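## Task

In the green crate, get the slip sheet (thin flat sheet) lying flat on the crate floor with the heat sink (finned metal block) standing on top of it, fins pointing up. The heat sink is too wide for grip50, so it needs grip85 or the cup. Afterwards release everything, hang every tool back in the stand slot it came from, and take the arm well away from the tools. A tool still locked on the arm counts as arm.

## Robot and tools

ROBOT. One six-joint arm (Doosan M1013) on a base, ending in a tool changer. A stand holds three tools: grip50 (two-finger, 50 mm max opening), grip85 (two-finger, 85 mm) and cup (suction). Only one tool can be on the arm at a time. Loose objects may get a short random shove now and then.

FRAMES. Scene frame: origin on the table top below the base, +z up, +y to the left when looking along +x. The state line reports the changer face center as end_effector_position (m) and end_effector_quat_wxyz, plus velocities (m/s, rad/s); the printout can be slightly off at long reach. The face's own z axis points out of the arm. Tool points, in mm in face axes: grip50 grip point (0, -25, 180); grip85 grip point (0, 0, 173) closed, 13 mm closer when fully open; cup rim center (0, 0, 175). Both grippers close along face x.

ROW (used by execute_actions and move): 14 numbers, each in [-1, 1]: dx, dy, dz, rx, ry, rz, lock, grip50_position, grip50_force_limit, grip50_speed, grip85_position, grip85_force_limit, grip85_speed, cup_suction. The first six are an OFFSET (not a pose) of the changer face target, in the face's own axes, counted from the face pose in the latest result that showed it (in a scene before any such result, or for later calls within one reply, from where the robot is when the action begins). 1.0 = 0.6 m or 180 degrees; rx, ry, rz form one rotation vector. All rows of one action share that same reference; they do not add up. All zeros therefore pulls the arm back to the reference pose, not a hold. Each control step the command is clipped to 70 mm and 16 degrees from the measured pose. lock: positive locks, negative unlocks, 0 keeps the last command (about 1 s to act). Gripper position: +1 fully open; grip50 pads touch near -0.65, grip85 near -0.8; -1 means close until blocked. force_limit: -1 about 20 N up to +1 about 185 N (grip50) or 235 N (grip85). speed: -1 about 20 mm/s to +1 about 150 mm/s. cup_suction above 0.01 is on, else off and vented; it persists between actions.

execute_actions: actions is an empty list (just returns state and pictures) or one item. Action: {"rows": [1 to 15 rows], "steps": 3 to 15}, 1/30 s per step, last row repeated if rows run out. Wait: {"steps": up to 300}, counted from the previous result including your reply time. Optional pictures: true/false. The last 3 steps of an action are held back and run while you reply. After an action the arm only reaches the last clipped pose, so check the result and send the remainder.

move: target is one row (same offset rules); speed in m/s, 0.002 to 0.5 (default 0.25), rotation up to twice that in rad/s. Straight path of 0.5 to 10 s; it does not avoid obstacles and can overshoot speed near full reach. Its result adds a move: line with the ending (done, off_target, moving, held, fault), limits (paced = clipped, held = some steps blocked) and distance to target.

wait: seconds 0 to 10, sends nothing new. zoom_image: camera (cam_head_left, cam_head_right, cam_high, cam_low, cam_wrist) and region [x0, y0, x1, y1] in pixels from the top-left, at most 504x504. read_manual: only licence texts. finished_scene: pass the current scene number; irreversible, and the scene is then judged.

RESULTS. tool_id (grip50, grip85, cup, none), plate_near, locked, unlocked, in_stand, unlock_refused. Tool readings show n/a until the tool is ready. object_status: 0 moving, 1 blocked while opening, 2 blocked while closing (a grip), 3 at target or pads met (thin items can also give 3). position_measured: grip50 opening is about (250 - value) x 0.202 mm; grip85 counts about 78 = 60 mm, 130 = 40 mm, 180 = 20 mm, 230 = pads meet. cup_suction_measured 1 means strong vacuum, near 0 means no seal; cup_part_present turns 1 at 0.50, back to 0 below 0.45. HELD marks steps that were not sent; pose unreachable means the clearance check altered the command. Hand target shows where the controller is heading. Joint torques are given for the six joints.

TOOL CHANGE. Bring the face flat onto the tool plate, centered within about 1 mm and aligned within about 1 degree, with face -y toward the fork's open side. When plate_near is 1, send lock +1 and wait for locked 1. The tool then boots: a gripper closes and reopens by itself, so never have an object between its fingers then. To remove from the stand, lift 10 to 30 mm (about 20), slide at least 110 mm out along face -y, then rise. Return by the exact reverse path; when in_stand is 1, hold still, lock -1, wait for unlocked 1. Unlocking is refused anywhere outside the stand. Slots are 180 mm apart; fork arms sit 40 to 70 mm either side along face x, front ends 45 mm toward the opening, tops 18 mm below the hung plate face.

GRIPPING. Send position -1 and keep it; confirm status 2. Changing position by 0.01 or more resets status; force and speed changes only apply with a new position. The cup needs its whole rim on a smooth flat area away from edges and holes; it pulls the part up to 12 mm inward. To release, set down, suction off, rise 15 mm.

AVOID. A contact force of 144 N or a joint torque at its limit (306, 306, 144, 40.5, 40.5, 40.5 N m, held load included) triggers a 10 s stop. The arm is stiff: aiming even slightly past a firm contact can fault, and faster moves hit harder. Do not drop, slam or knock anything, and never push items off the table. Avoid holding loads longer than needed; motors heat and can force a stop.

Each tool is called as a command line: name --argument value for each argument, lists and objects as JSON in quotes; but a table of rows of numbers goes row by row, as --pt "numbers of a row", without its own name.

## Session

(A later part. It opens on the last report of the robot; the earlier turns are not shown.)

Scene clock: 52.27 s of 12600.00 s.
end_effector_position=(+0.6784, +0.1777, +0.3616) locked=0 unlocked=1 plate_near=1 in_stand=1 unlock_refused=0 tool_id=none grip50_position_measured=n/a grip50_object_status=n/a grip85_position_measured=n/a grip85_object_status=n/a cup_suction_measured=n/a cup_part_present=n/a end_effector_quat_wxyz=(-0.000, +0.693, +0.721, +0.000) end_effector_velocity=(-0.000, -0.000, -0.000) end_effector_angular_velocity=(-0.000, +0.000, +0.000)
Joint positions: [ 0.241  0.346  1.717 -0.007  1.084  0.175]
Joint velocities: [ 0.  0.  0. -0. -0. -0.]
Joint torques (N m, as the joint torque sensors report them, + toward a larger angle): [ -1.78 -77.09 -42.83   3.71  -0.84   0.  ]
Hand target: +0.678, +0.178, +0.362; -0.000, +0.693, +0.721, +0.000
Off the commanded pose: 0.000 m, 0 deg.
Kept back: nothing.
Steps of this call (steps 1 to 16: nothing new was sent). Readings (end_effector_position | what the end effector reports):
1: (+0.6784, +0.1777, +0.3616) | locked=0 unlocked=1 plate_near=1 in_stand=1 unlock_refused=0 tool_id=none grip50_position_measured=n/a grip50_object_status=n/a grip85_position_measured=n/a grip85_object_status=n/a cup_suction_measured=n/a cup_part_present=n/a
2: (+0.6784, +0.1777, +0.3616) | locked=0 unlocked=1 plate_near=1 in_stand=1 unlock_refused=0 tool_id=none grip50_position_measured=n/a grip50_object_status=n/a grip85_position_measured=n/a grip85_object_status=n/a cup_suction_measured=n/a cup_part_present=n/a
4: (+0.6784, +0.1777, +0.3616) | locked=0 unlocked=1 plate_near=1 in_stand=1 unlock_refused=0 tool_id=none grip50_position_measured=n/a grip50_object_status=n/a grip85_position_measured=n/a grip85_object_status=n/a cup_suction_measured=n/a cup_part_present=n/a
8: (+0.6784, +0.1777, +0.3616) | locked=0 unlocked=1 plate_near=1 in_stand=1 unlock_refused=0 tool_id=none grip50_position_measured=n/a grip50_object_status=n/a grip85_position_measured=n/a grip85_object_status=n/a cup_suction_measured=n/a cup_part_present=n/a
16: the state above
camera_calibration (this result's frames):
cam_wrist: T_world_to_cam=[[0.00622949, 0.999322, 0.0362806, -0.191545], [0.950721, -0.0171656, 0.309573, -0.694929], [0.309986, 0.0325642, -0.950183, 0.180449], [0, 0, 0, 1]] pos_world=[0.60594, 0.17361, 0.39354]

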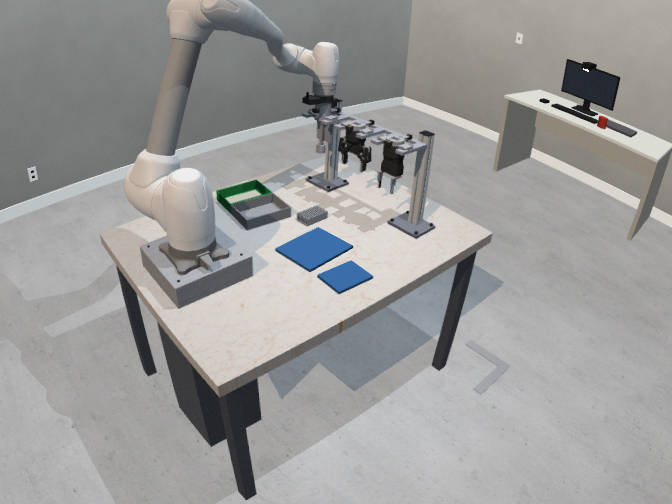

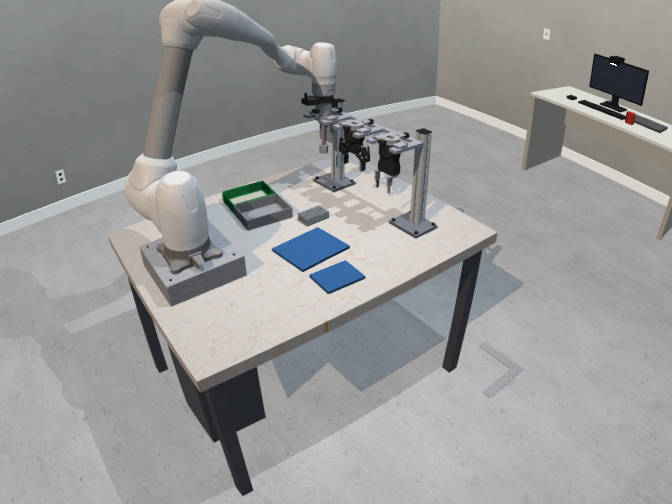

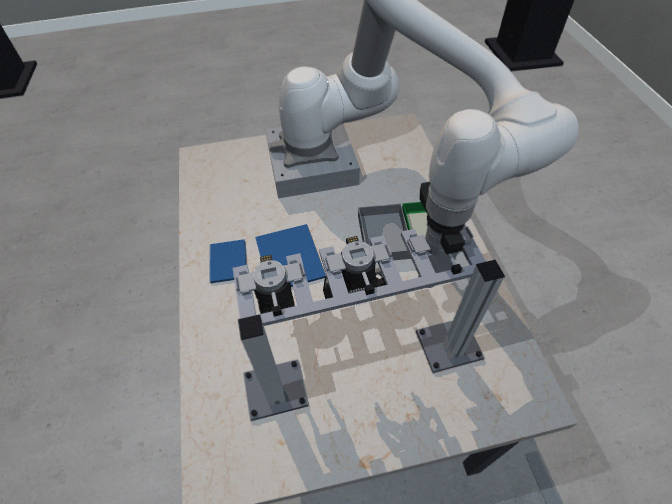

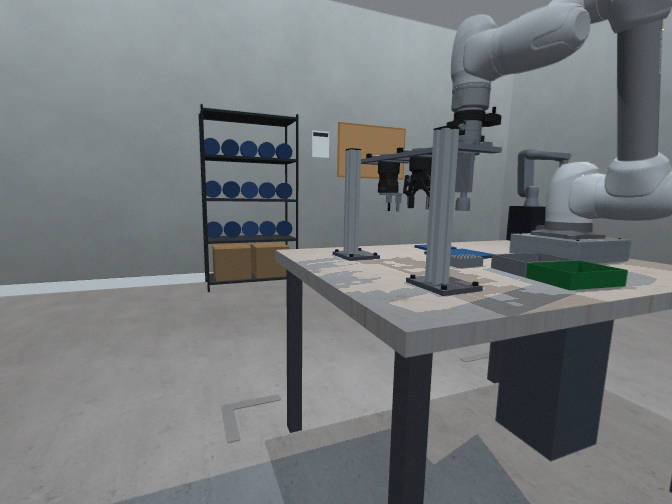

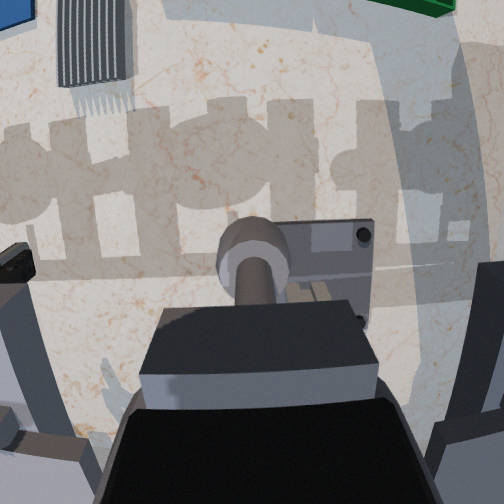

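move --target '[0,0,-0.0333,0,0,0,0,1,0,0,1,0,0,0]' --speed 0.1

move --target '[-0.3005,-0.0005,0,0,0,0,0,1,0,0,1,0,0,0]' --speed 0.3

Scene clock: 53.20 s of 12600.00 s.
end_effector_position=(+0.6784, +0.1777, +0.3816) locked=0 unlocked=1 plate_near=0 in_stand=0 unlock_refused=0 tool_id=none grip50_position_measured=n/a grip50_object_status=n/a grip85_position_measured=n/a grip85_object_status=n/a cup_suction_measured=n/a cup_part_present=n/a end_effector_quat_wxyz=(-0.000, +0.693, +0.721, +0.000) end_effector_velocity=(+0.000, +0.000, +0.000) end_effector_angular_velocity=(+0.001, -0.001, +0.001)
Joint positions: [ 0.242  0.332  1.697 -0.007  1.118  0.175]
Joint velocities: [ 0.001 -0.    -0.     0.    -0.    -0.   ]
Joint torques (N m, as the joint torque sensors report them, + toward a larger angle): [  0.41 -78.51 -43.59   3.52  -0.59  -0.37]
Hand target: +0.678, +0.178, +0.382; -0.000, +0.693, +0.721, +0.000
Off the commanded pose: 0.000 m, 0 deg.
Kept back: nothing.
move: done
camera_calibration (this result's frames):
cam_wrist: T_world_to_cam=[[0.0063199, 0.999324, 0.036212, -0.192236], [0.950725, -0.0172298, 0.309556, -0.70113], [0.30997, 0.0324713, -0.950192, 0.199442], [0, 0, 0, 1]] pos_world=[0.605976, 0.17355, 0.413508]

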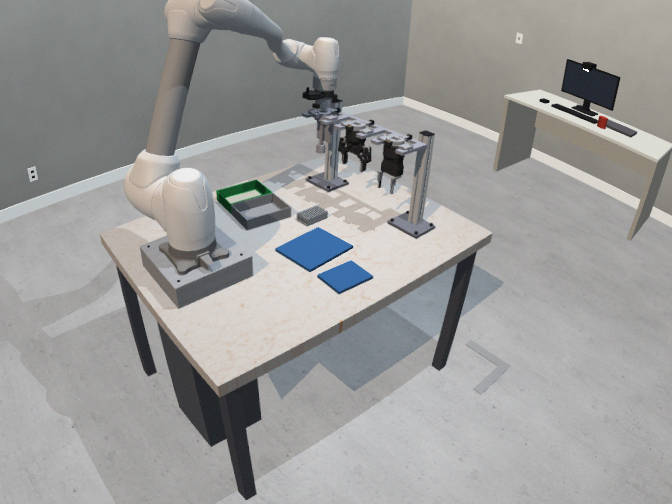

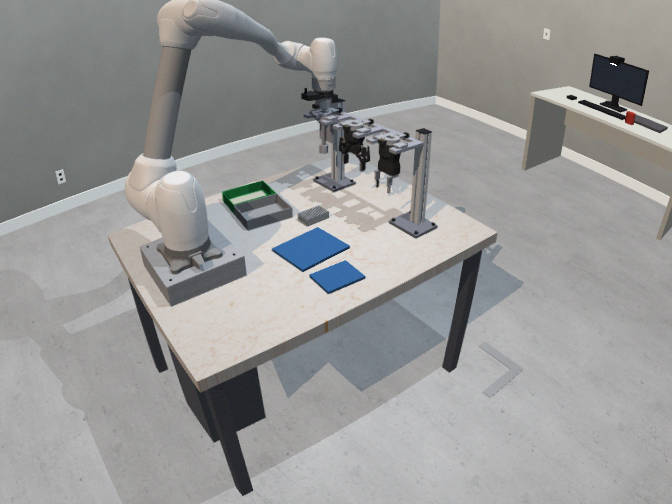

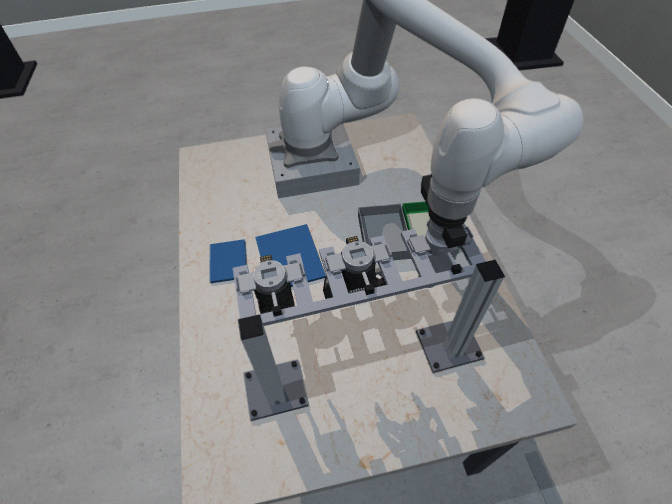

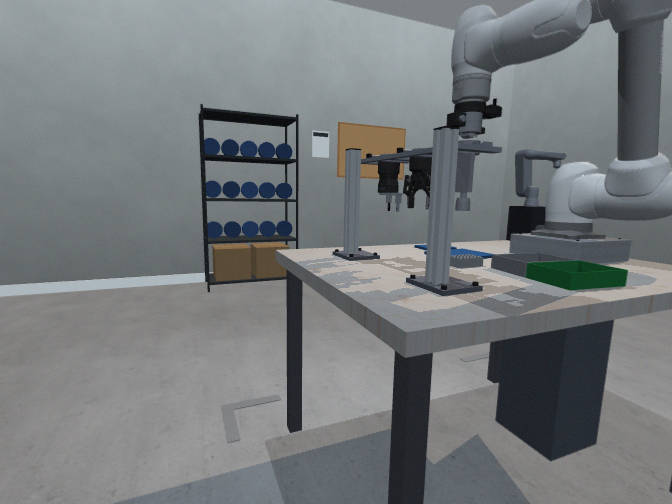

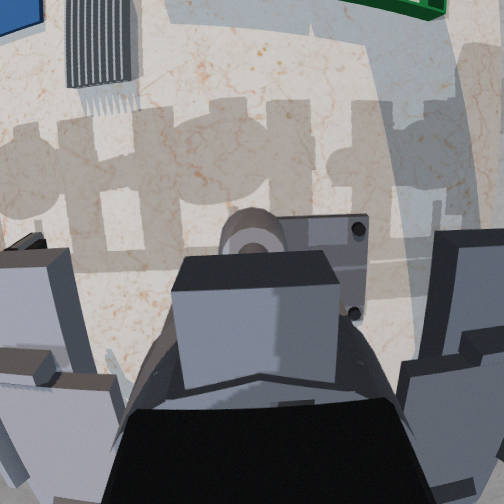

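Scene clock: 54.20 s of 12600.00 s.
end_effector_position=(+0.6851, -0.0027, +0.3815) locked=0 unlocked=1 plate_near=0 in_stand=0 unlock_refused=0 tool_id=none grip50_position_measured=n/a grip50_object_status=n/a grip85_position_measured=n/a grip85_object_status=n/a cup_suction_measured=n/a cup_part_present=n/a end_effector_quat_wxyz=(+0.000, +0.693, +0.721, -0.000) end_effector_velocity=(+0.001, -0.000, +0.001) end_effector_angular_velocity=(+0.000, -0.000, -0.000)
Joint positions: [-0.019  0.306  1.731 -0.009  1.109 -0.084]
Joint velocities: [-0.001  0.    -0.002  0.     0.001 -0.   ]
Joint torques (N m, as the joint torque sensors report them, + toward a larger angle): [ -2.08 -73.29 -43.23   3.57  -0.52   0.18]
Hand target: +0.685, -0.003, +0.382; +0.000, +0.693, +0.721, -0.000
Off the commanded pose: 0.000 m, 0 deg.
Kept back: nothing.
move: done
camera_calibration (this result's frames):
cam_wrist: T_world_to_cam=[[0.00624519, 0.999347, 0.0356025, -0.011768], [0.950733, -0.0169693, 0.309548, -0.710567], [0.309949, 0.0319153, -0.950217, 0.203189], [0, 0, 0, 1]] pos_world=[0.612655, -0.00678229, 0.413447]

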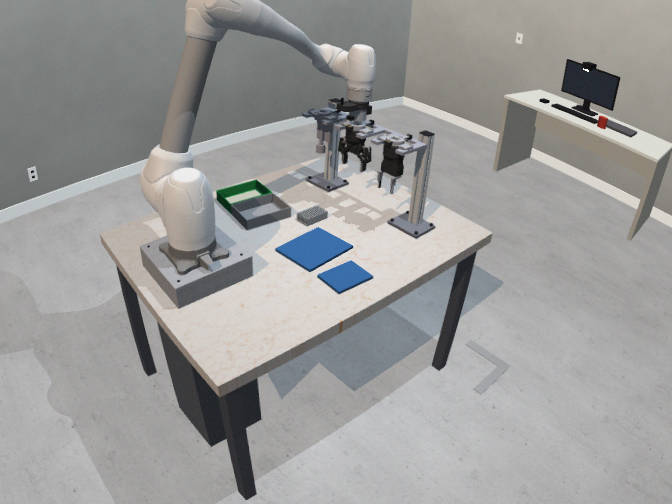

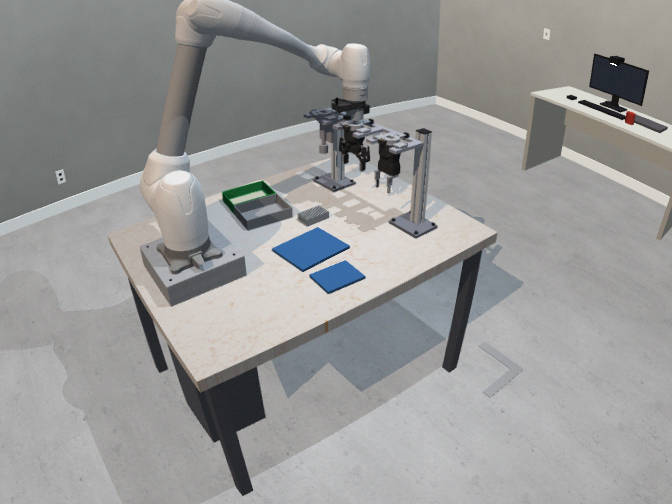

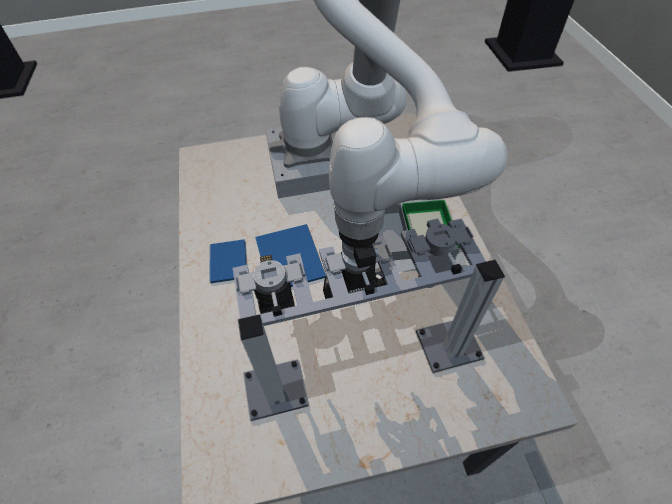

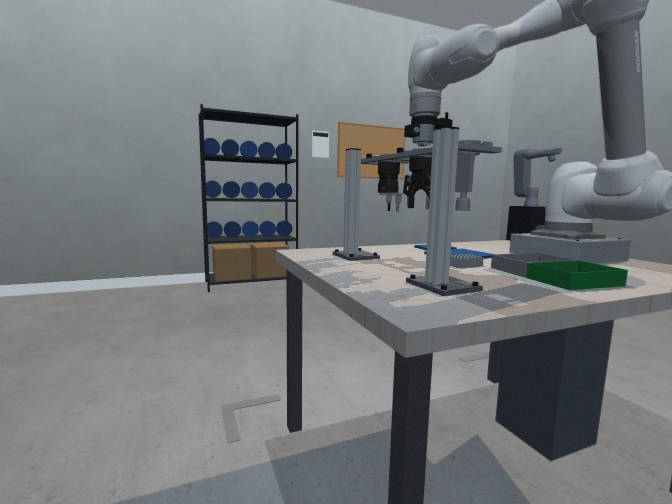

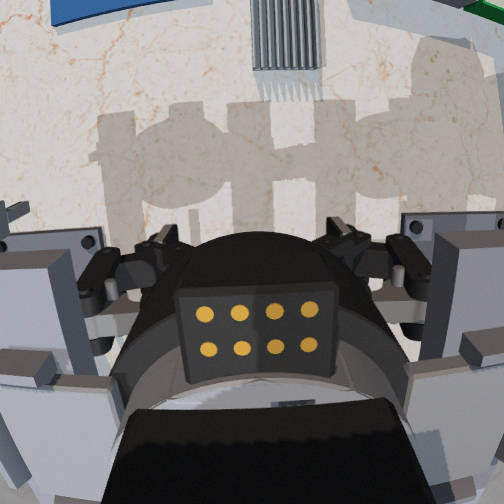

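move --target '[0.0002,0.0001,0.0331,0,0,0,0,1,0,0,1,0,0,0]' --speed 0.04

Scene clock: 55.20 s of 12600.00 s.
end_effector_position=(+0.6851, -0.0026, +0.3617) locked=0 unlocked=1 plate_near=1 in_stand=1 unlock_refused=0 tool_id=none grip50_position_measured=n/a grip50_object_status=n/a grip85_position_measured=n/a grip85_object_status=n/a cup_suction_measured=n/a cup_part_present=n/a end_effector_quat_wxyz=(+0.000, +0.693, +0.721, -0.000) end_effector_velocity=(-0.000, -0.000, -0.000) end_effector_angular_velocity=(-0.001, +0.000, +0.000)
Joint positions: [-0.019  0.321  1.75  -0.009  1.074 -0.084]
Joint velocities: [-0.     0.     0.    -0.001 -0.     0.   ]
Joint torques (N m, as the joint torque sensors report them, + toward a larger angle): [  0.38 -74.61 -42.79   3.46  -0.7    0.02]
Hand target: +0.685, -0.003, +0.362; +0.000, +0.693, +0.721, -0.000
Off the commanded pose: 0.000 m, 0 deg.
Kept back: nothing.
move: done
camera_calibration (this result's frames):
cam_wrist: T_world_to_cam=[[0.00627446, 0.999346, 0.0356122, -0.011183], [0.950726, -0.0170007, 0.309567, -0.704452], [0.30997, 0.031915, -0.950211, 0.184296], [0, 0, 0, 1]] pos_world=[0.612685, -0.00668236, 0.393593]

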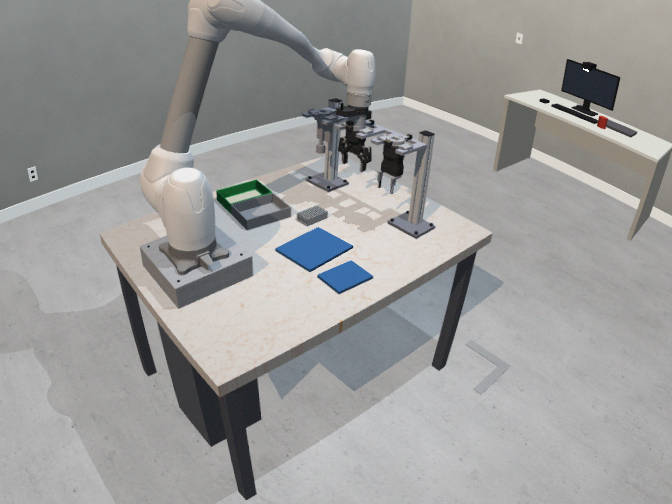

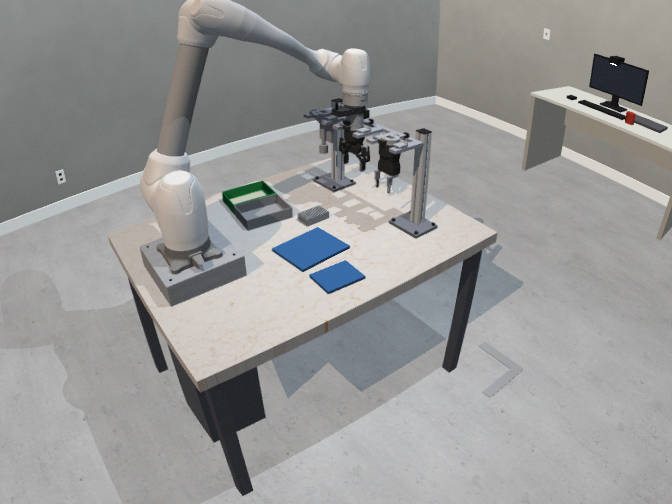

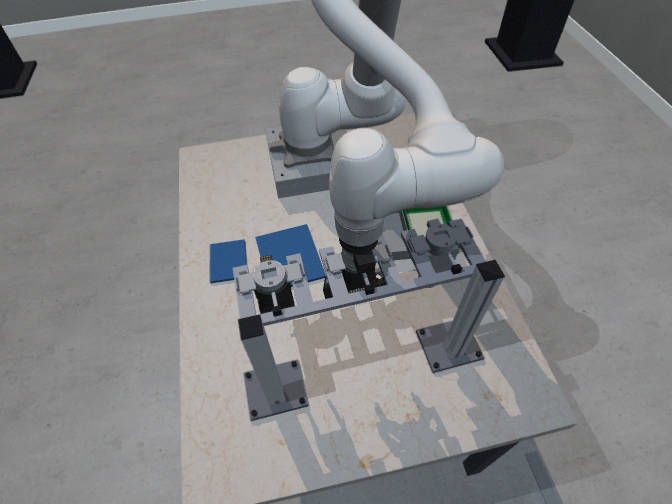

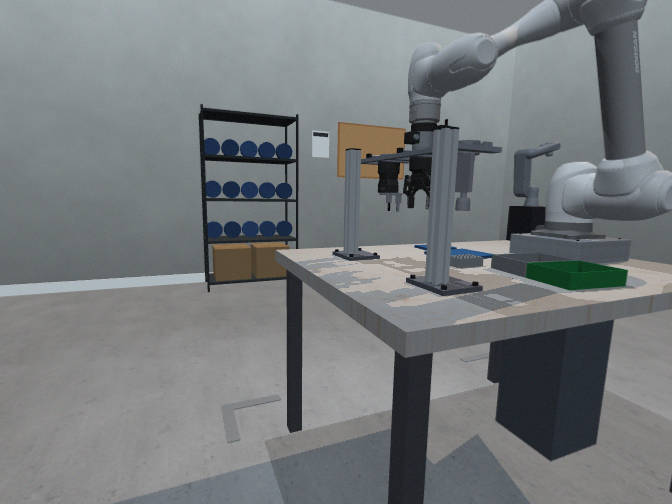

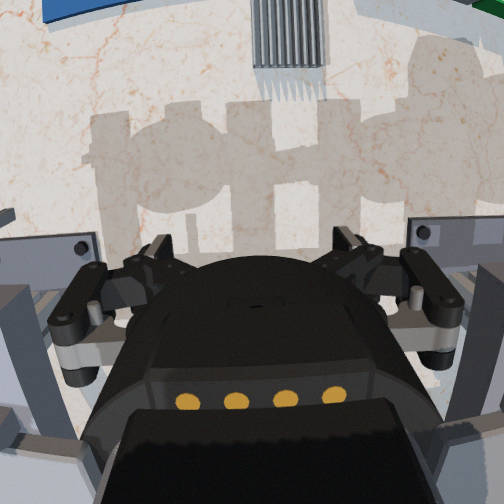

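execute_actions --actions '[{"rows":[[0,0,0,0,0,0,1,1,0,0,1,-0.4,0,0]],"steps":15}]'

execute_actions --actions '[{"steps":21}]'

Scene clock: 55.67 s of 12600.00 s.
end_effector_position=(+0.6851, -0.0026, +0.3617) locked=0 unlocked=0 plate_near=1 in_stand=1 unlock_refused=0 tool_id=none grip50_position_measured=n/a grip50_object_status=n/a grip85_position_measured=n/a grip85_object_status=n/a cup_suction_measured=n/a cup_part_present=n/a end_effector_quat_wxyz=(+0.000, +0.693, +0.721, -0.000) end_effector_velocity=(-0.000, -0.000, -0.001) end_effector_angular_velocity=(-0.001, +0.000, +0.000)
Joint positions: [-0.019  0.321  1.75  -0.009  1.074 -0.084]
Joint velocities: [-0.     0.     0.001 -0.001 -0.001 -0.   ]
Joint torques (N m, as the joint torque sensors report them, + toward a larger angle): [ -4.21 -75.74 -42.86   3.59  -1.03  -0.28]
Steps of this call (steps 1 to 2: nothing new was sent; steps 3 to 14: the first 12 steps of this action). Readings (end_effector_position | what the end effector reports):
3: (+0.6851, -0.0026, +0.3617) | locked=0 unlocked=0 plate_near=1 in_stand=1 unlock_refused=0 tool_id=none grip50_position_measured=n/a grip50_object_status=n/a grip85_position_measured=n/a grip85_object_status=n/a cup_suction_measured=n/a cup_part_present=n/a
4: (+0.6851, -0.0026, +0.3617) | locked=0 unlocked=0 plate_near=1 in_stand=1 unlock_refused=0 tool_id=none grip50_position_measured=n/a grip50_object_status=n/a grip85_position_measured=n/a grip85_object_status=n/a cup_suction_measured=n/a cup_part_present=n/a
6: (+0.6851, -0.0026, +0.3617) | locked=0 unlocked=0 plate_near=1 in_stand=1 unlock_refused=0 tool_id=none grip50_position_measured=n/a grip50_object_status=n/a grip85_position_measured=n/a grip85_object_status=n/a cup_suction_measured=n/a cup_part_present=n/a
10: (+0.6851, -0.0026, +0.3617) | locked=0 unlocked=0 plate_near=1 in_stand=1 unlock_refused=0 tool_id=none grip50_position_measured=n/a grip50_object_status=n/a grip85_position_measured=n/a grip85_object_status=n/a cup_suction_measured=n/a cup_part_present=n/a
14: the state above

Scene clock: 56.37 s of 12600.00 s.
end_effector_position=(+0.6851, -0.0026, +0.3616) locked=1 unlocked=0 plate_near=1 in_stand=1 unlock_refused=0 tool_id=grip85 grip50_position_measured=n/a grip50_object_status=n/a grip85_position_measured=n/a grip85_object_status=n/a cup_suction_measured=n/a cup_part_present=n/a end_effector_quat_wxyz=(+0.000, +0.693, +0.721, -0.000) end_effector_velocity=(+0.000, +0.000, +0.001) end_effector_angular_velocity=(+0.001, -0.001, -0.000)
Joint positions: [-0.019  0.321  1.75  -0.009  1.074 -0.084]
Joint velocities: [-0.    -0.    -0.001  0.001  0.     0.   ]
Joint torques (N m, as the joint torque sensors report them, + toward a larger angle): [ -0.63 -83.2  -48.94   3.66  -0.72  -0.2 ]
Hand target: +0.685, -0.003, +0.362; +0.000, +0.693, +0.721, -0.000
Off the commanded pose: 0.000 m, 0 deg.
Kept back: nothing.
Steps of this call (steps 1 to 3: the last 3 steps of your previous action; steps 4 to 21: nothing new was sent). Readings (end_effector_position | what the end effector reports):
1: (+0.6851, -0.0026, +0.3617) | locked=0 unlocked=0 plate_near=1 in_stand=1 unlock_refused=0 tool_id=none grip50_position_measured=n/a grip50_object_status=n/a grip85_position_measured=n/a grip85_object_status=n/a cup_suction_measured=n/a cup_part_present=n/a
2: (+0.6851, -0.0026, +0.3617) | locked=0 unlocked=0 plate_near=1 in_stand=1 unlock_refused=0 tool_id=none grip50_position_measured=n/a grip50_object_status=n/a grip85_position_measured=n/a grip85_object_status=n/a cup_suction_measured=n/a cup_part_present=n/a
4: (+0.6851, -0.0026, +0.3617) | locked=0 unlocked=0 plate_near=1 in_stand=1 unlock_refused=0 tool_id=none grip50_position_measured=n/a grip50_object_status=n/a grip85_position_measured=n/a grip85_object_status=n/a cup_suction_measured=n/a cup_part_present=n/a
8: (+0.6851, -0.0026, +0.3616) | locked=0 unlocked=0 plate_near=1 in_stand=1 unlock_refused=0 tool_id=none grip50_position_measured=n/a grip50_object_status=n/a grip85_position_measured=n/a grip85_object_status=n/a cup_suction_measured=n/a cup_part_present=n/a
21: the state above

move --target '[0,0,-0.0333,0,0,0,0,1,0,0,1,-0.4,0,0]' --speed 0.1

move --target '[0,-0.2,0,0,0,0,0,1,0,0,1,-0.4,0,0]' --speed 0.25

move --target '[0.0637,-0.0729,0.2277,0,0,0,0,1,0,0,1,-0.4,0,0]' --speed 0.25

Scene clock: 57.30 s of 12600.00 s.
end_effector_position=(+0.6851, -0.0026, +0.3816) locked=1 unlocked=0 plate_near=1 in_stand=0 unlock_refused=0 tool_id=grip85 grip50_position_measured=n/a grip50_object_status=n/a grip85_position_measured=n/a grip85_object_status=n/a cup_suction_measured=n/a cup_part_present=n/a end_effector_quat_wxyz=(+0.000, +0.693, +0.721, -0.000) end_effector_velocity=(-0.001, +0.000, -0.001) end_effector_angular_velocity=(+0.000, +0.002, +0.001)
Joint positions: [-0.018  0.306  1.73  -0.009  1.109 -0.084]
Joint velocities: [ 0.    -0.     0.002  0.     0.    -0.001]
Joint torques (N m, as the joint torque sensors report them, + toward a larger angle): [  0.44 -85.58 -49.31   3.72  -0.53   0.26]
Hand target: +0.685, -0.003, +0.382; +0.000, +0.693, +0.721, -0.000
Off the commanded pose: 0.000 m, 0 deg.
Kept back: nothing.
move: done
camera_calibration (this result's frames):
cam_wrist: T_world_to_cam=[[0.00638023, 0.999346, 0.0355978, -0.011942], [0.950763, -0.0170929, 0.309448, -0.710594], [0.309854, 0.0318707, -0.95025, 0.203306], [0, 0, 0, 1]] pos_world=[0.612687, -0.00669145, 0.413508]

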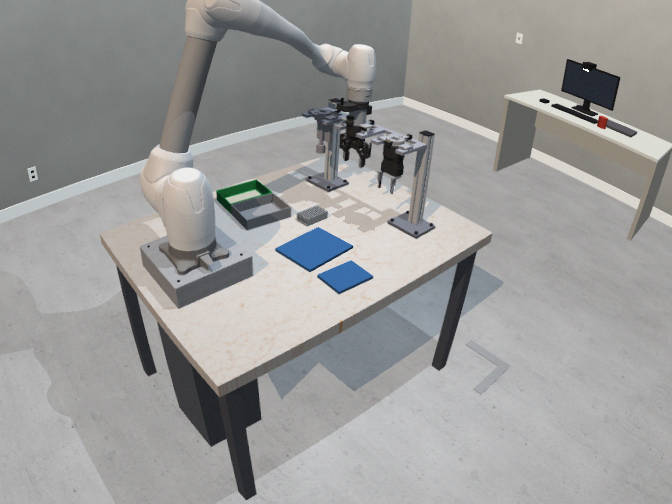

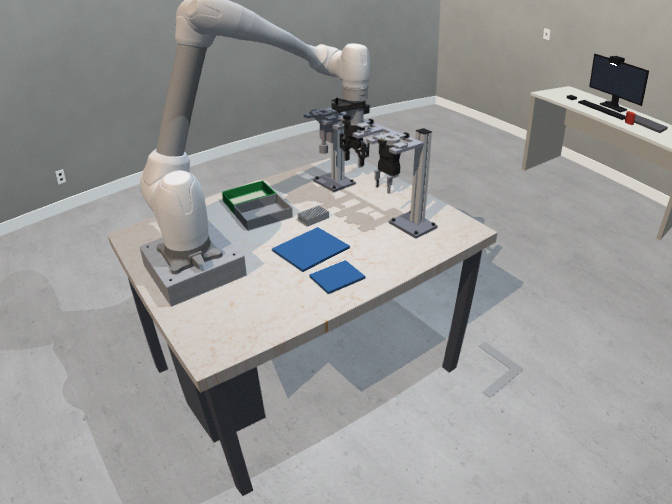

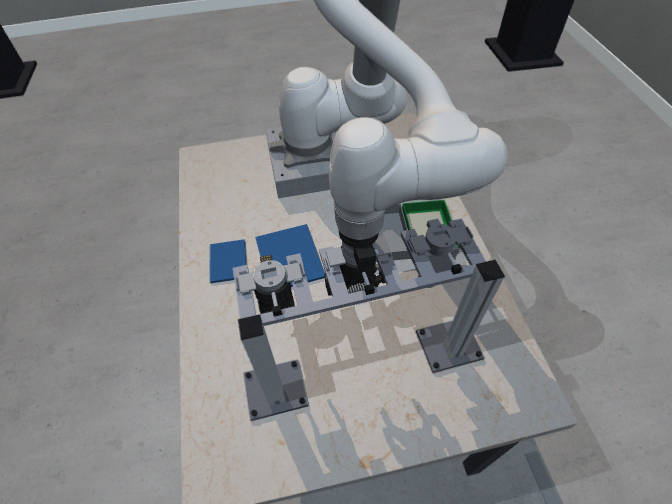

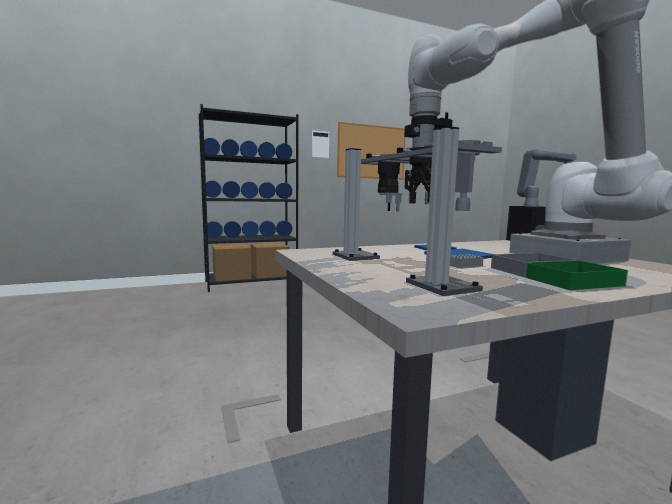

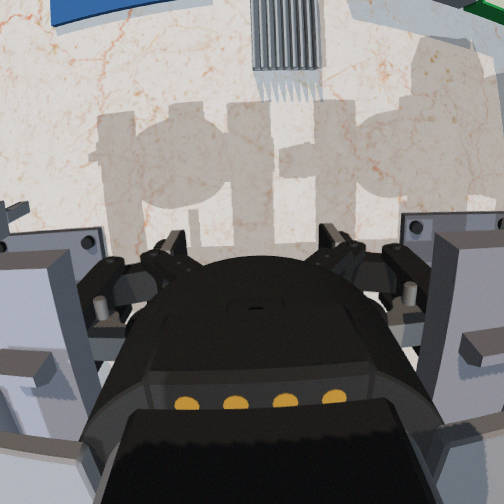

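Scene clock: 58.17 s of 12600.00 s.
end_effector_position=(+0.5653, -0.0073, +0.3819) locked=1 unlocked=0 plate_near=1 in_stand=0 unlock_refused=0 tool_id=grip85 grip50_position_measured=n/a grip50_object_status=n/a grip85_position_measured=n/a grip85_object_status=n/a cup_suction_measured=n/a cup_part_present=n/a end_effector_quat_wxyz=(+0.000, +0.693, +0.721, -0.000) end_effector_velocity=(+0.000, +0.000, +0.000) end_effector_angular_velocity=(+0.001, -0.002, -0.000)
Joint positions: [-0.037  0.128  1.955 -0.009  1.062 -0.102]
Joint velocities: [ 0.    -0.001  0.     0.001 -0.001 -0.   ]
Joint torques (N m, as the joint torque sensors report them, + toward a larger angle): [ -1.66 -63.46 -48.58   3.74  -0.34   0.05]
Hand target: +0.565, -0.007, +0.382; +0.000, +0.693, +0.721, -0.000
Off the commanded pose: 0.000 m, 0 deg.
Kept back: nothing.
move: done
camera_calibration (this result's frames):
cam_wrist: T_world_to_cam=[[0.00632489, 0.999351, 0.0354754, -0.00642857], [0.950752, -0.0170036, 0.309487, -0.596849], [0.309889, 0.0317708, -0.950242, 0.240824], [0, 0, 0, 1]] pos_world=[0.492867, -0.0113754, 0.413786]

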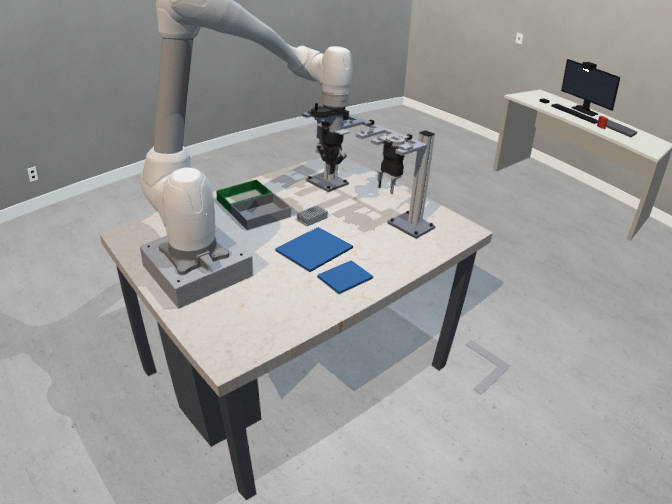

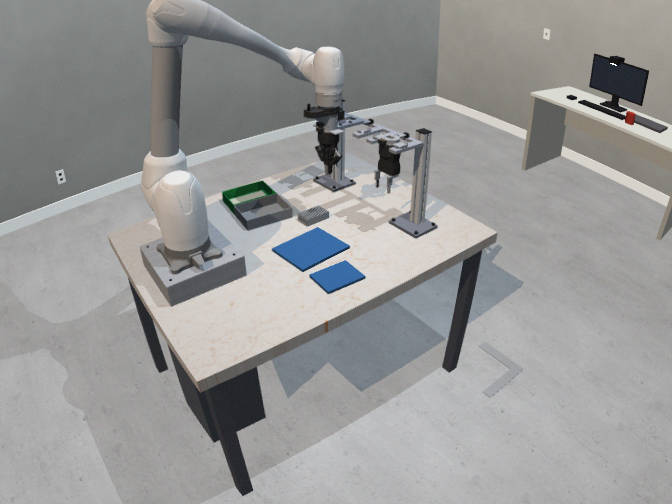

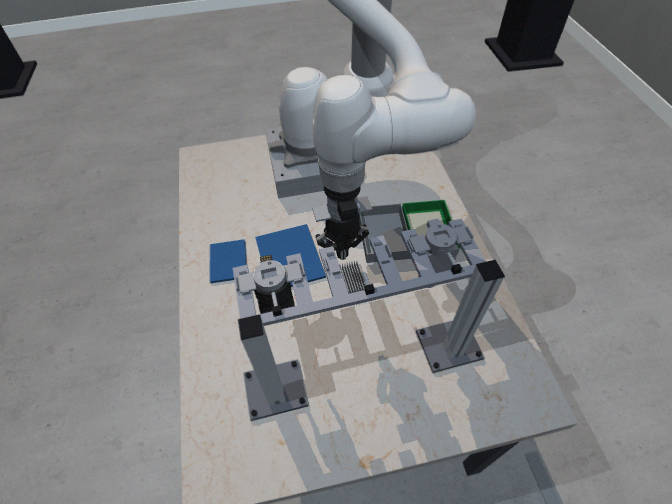

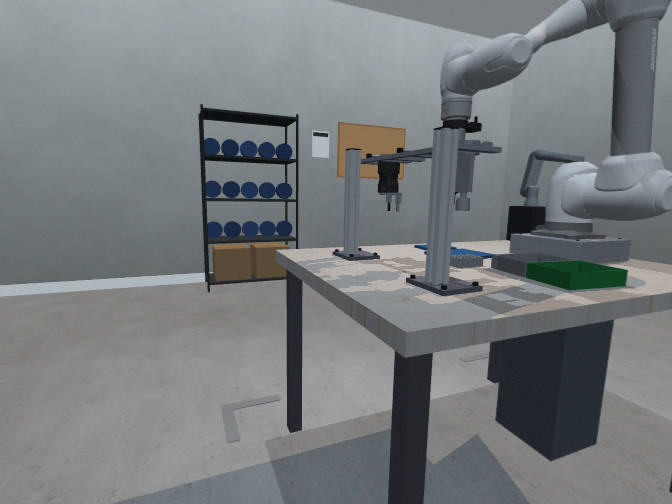

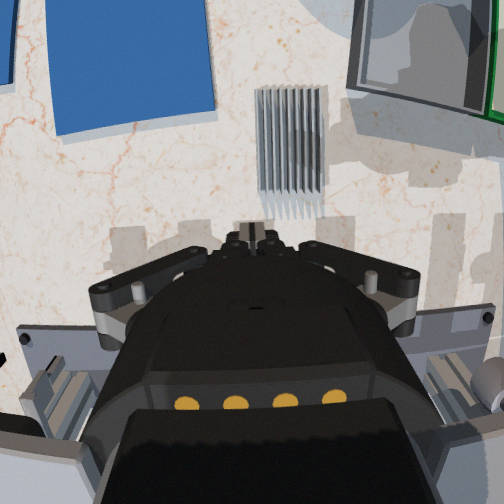

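Scene clock: 59.13 s of 12600.00 s.
end_effector_position=(+0.5200, +0.0293, +0.2453) locked=1 unlocked=0 plate_near=1 in_stand=0 unlock_refused=0 tool_id=grip85 grip50_position_measured=n/a grip50_object_status=n/a grip85_position_measured=n/a grip85_object_status=n/a cup_suction_measured=n/a cup_part_present=n/a end_effector_quat_wxyz=(+0.000, +0.693, +0.721, +0.000) end_effector_velocity=(-0.000, +0.000, -0.001) end_effector_angular_velocity=(-0.000, +0.001, +0.000)
Joint positions: [ 0.025  0.215  2.157 -0.011  0.774 -0.036]
Joint velocities: [ 0.     0.     0.001 -0.    -0.     0.   ]
Joint torques (N m, as the joint torque sensors report them, + toward a larger angle): [ -1.02 -61.19 -38.72   2.86  -0.46  -0.05]
Hand target: +0.520, +0.029, +0.245; +0.000, +0.693, +0.721, -0.000
Off the commanded pose: 0.000 m, 0 deg.
Kept back: nothing.
move: done
camera_calibration (this result's frames):
cam_wrist: T_world_to_cam=[[0.00625415, 0.999344, 0.035684, -0.0378728], [0.950711, -0.0170053, 0.309613, -0.510892], [0.310017, 0.0319888, -0.950193, 0.123834], [0, 0, 0, 1]] pos_world=[0.447557, 0.0251988, 0.277196]

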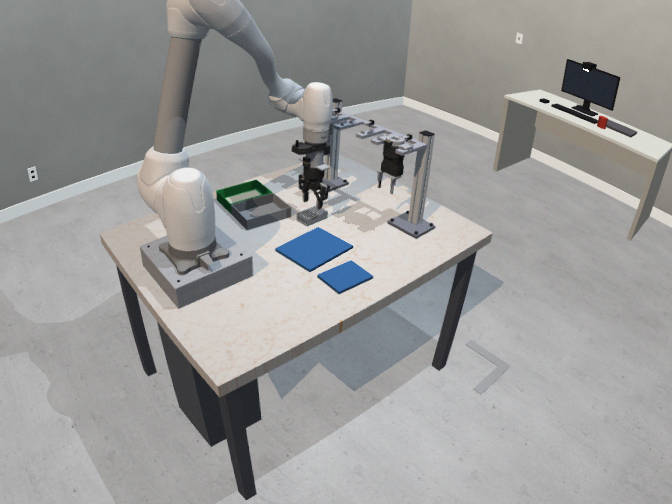

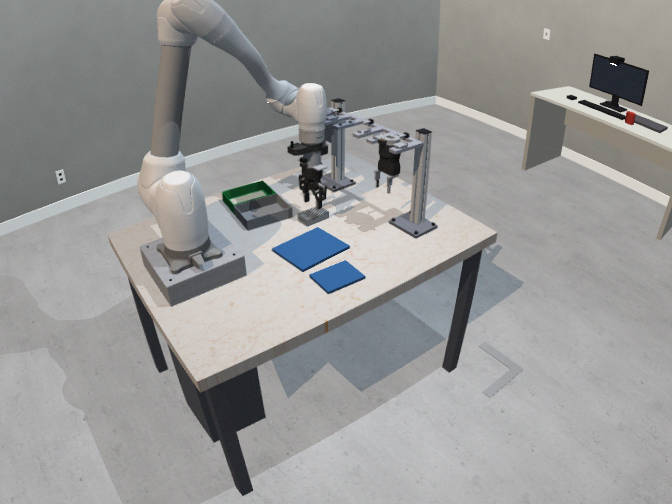

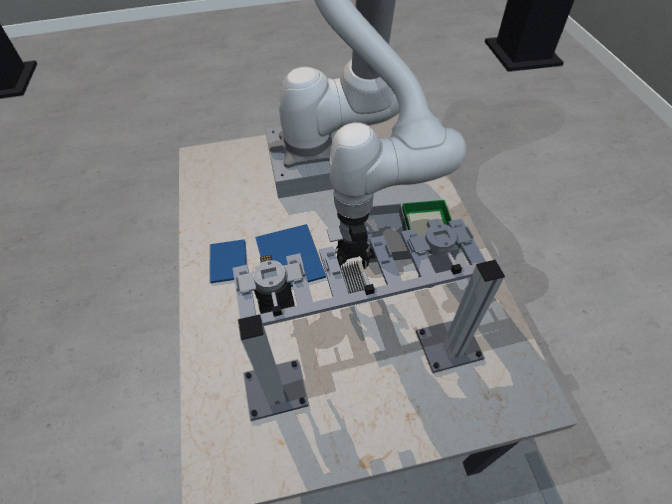

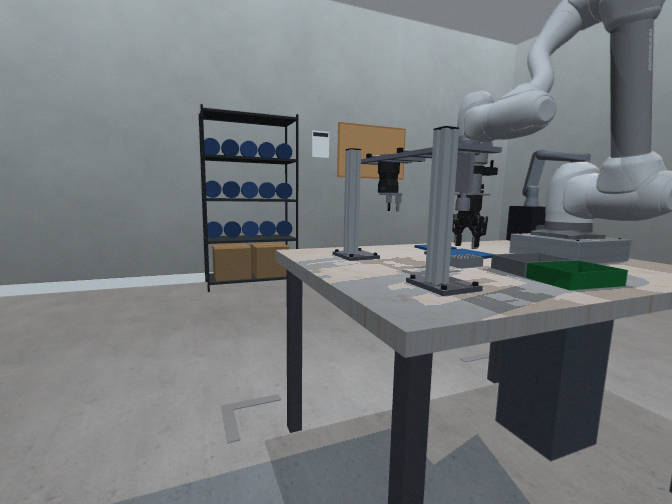

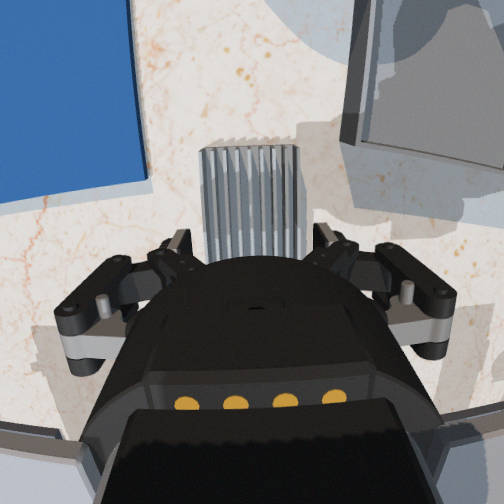

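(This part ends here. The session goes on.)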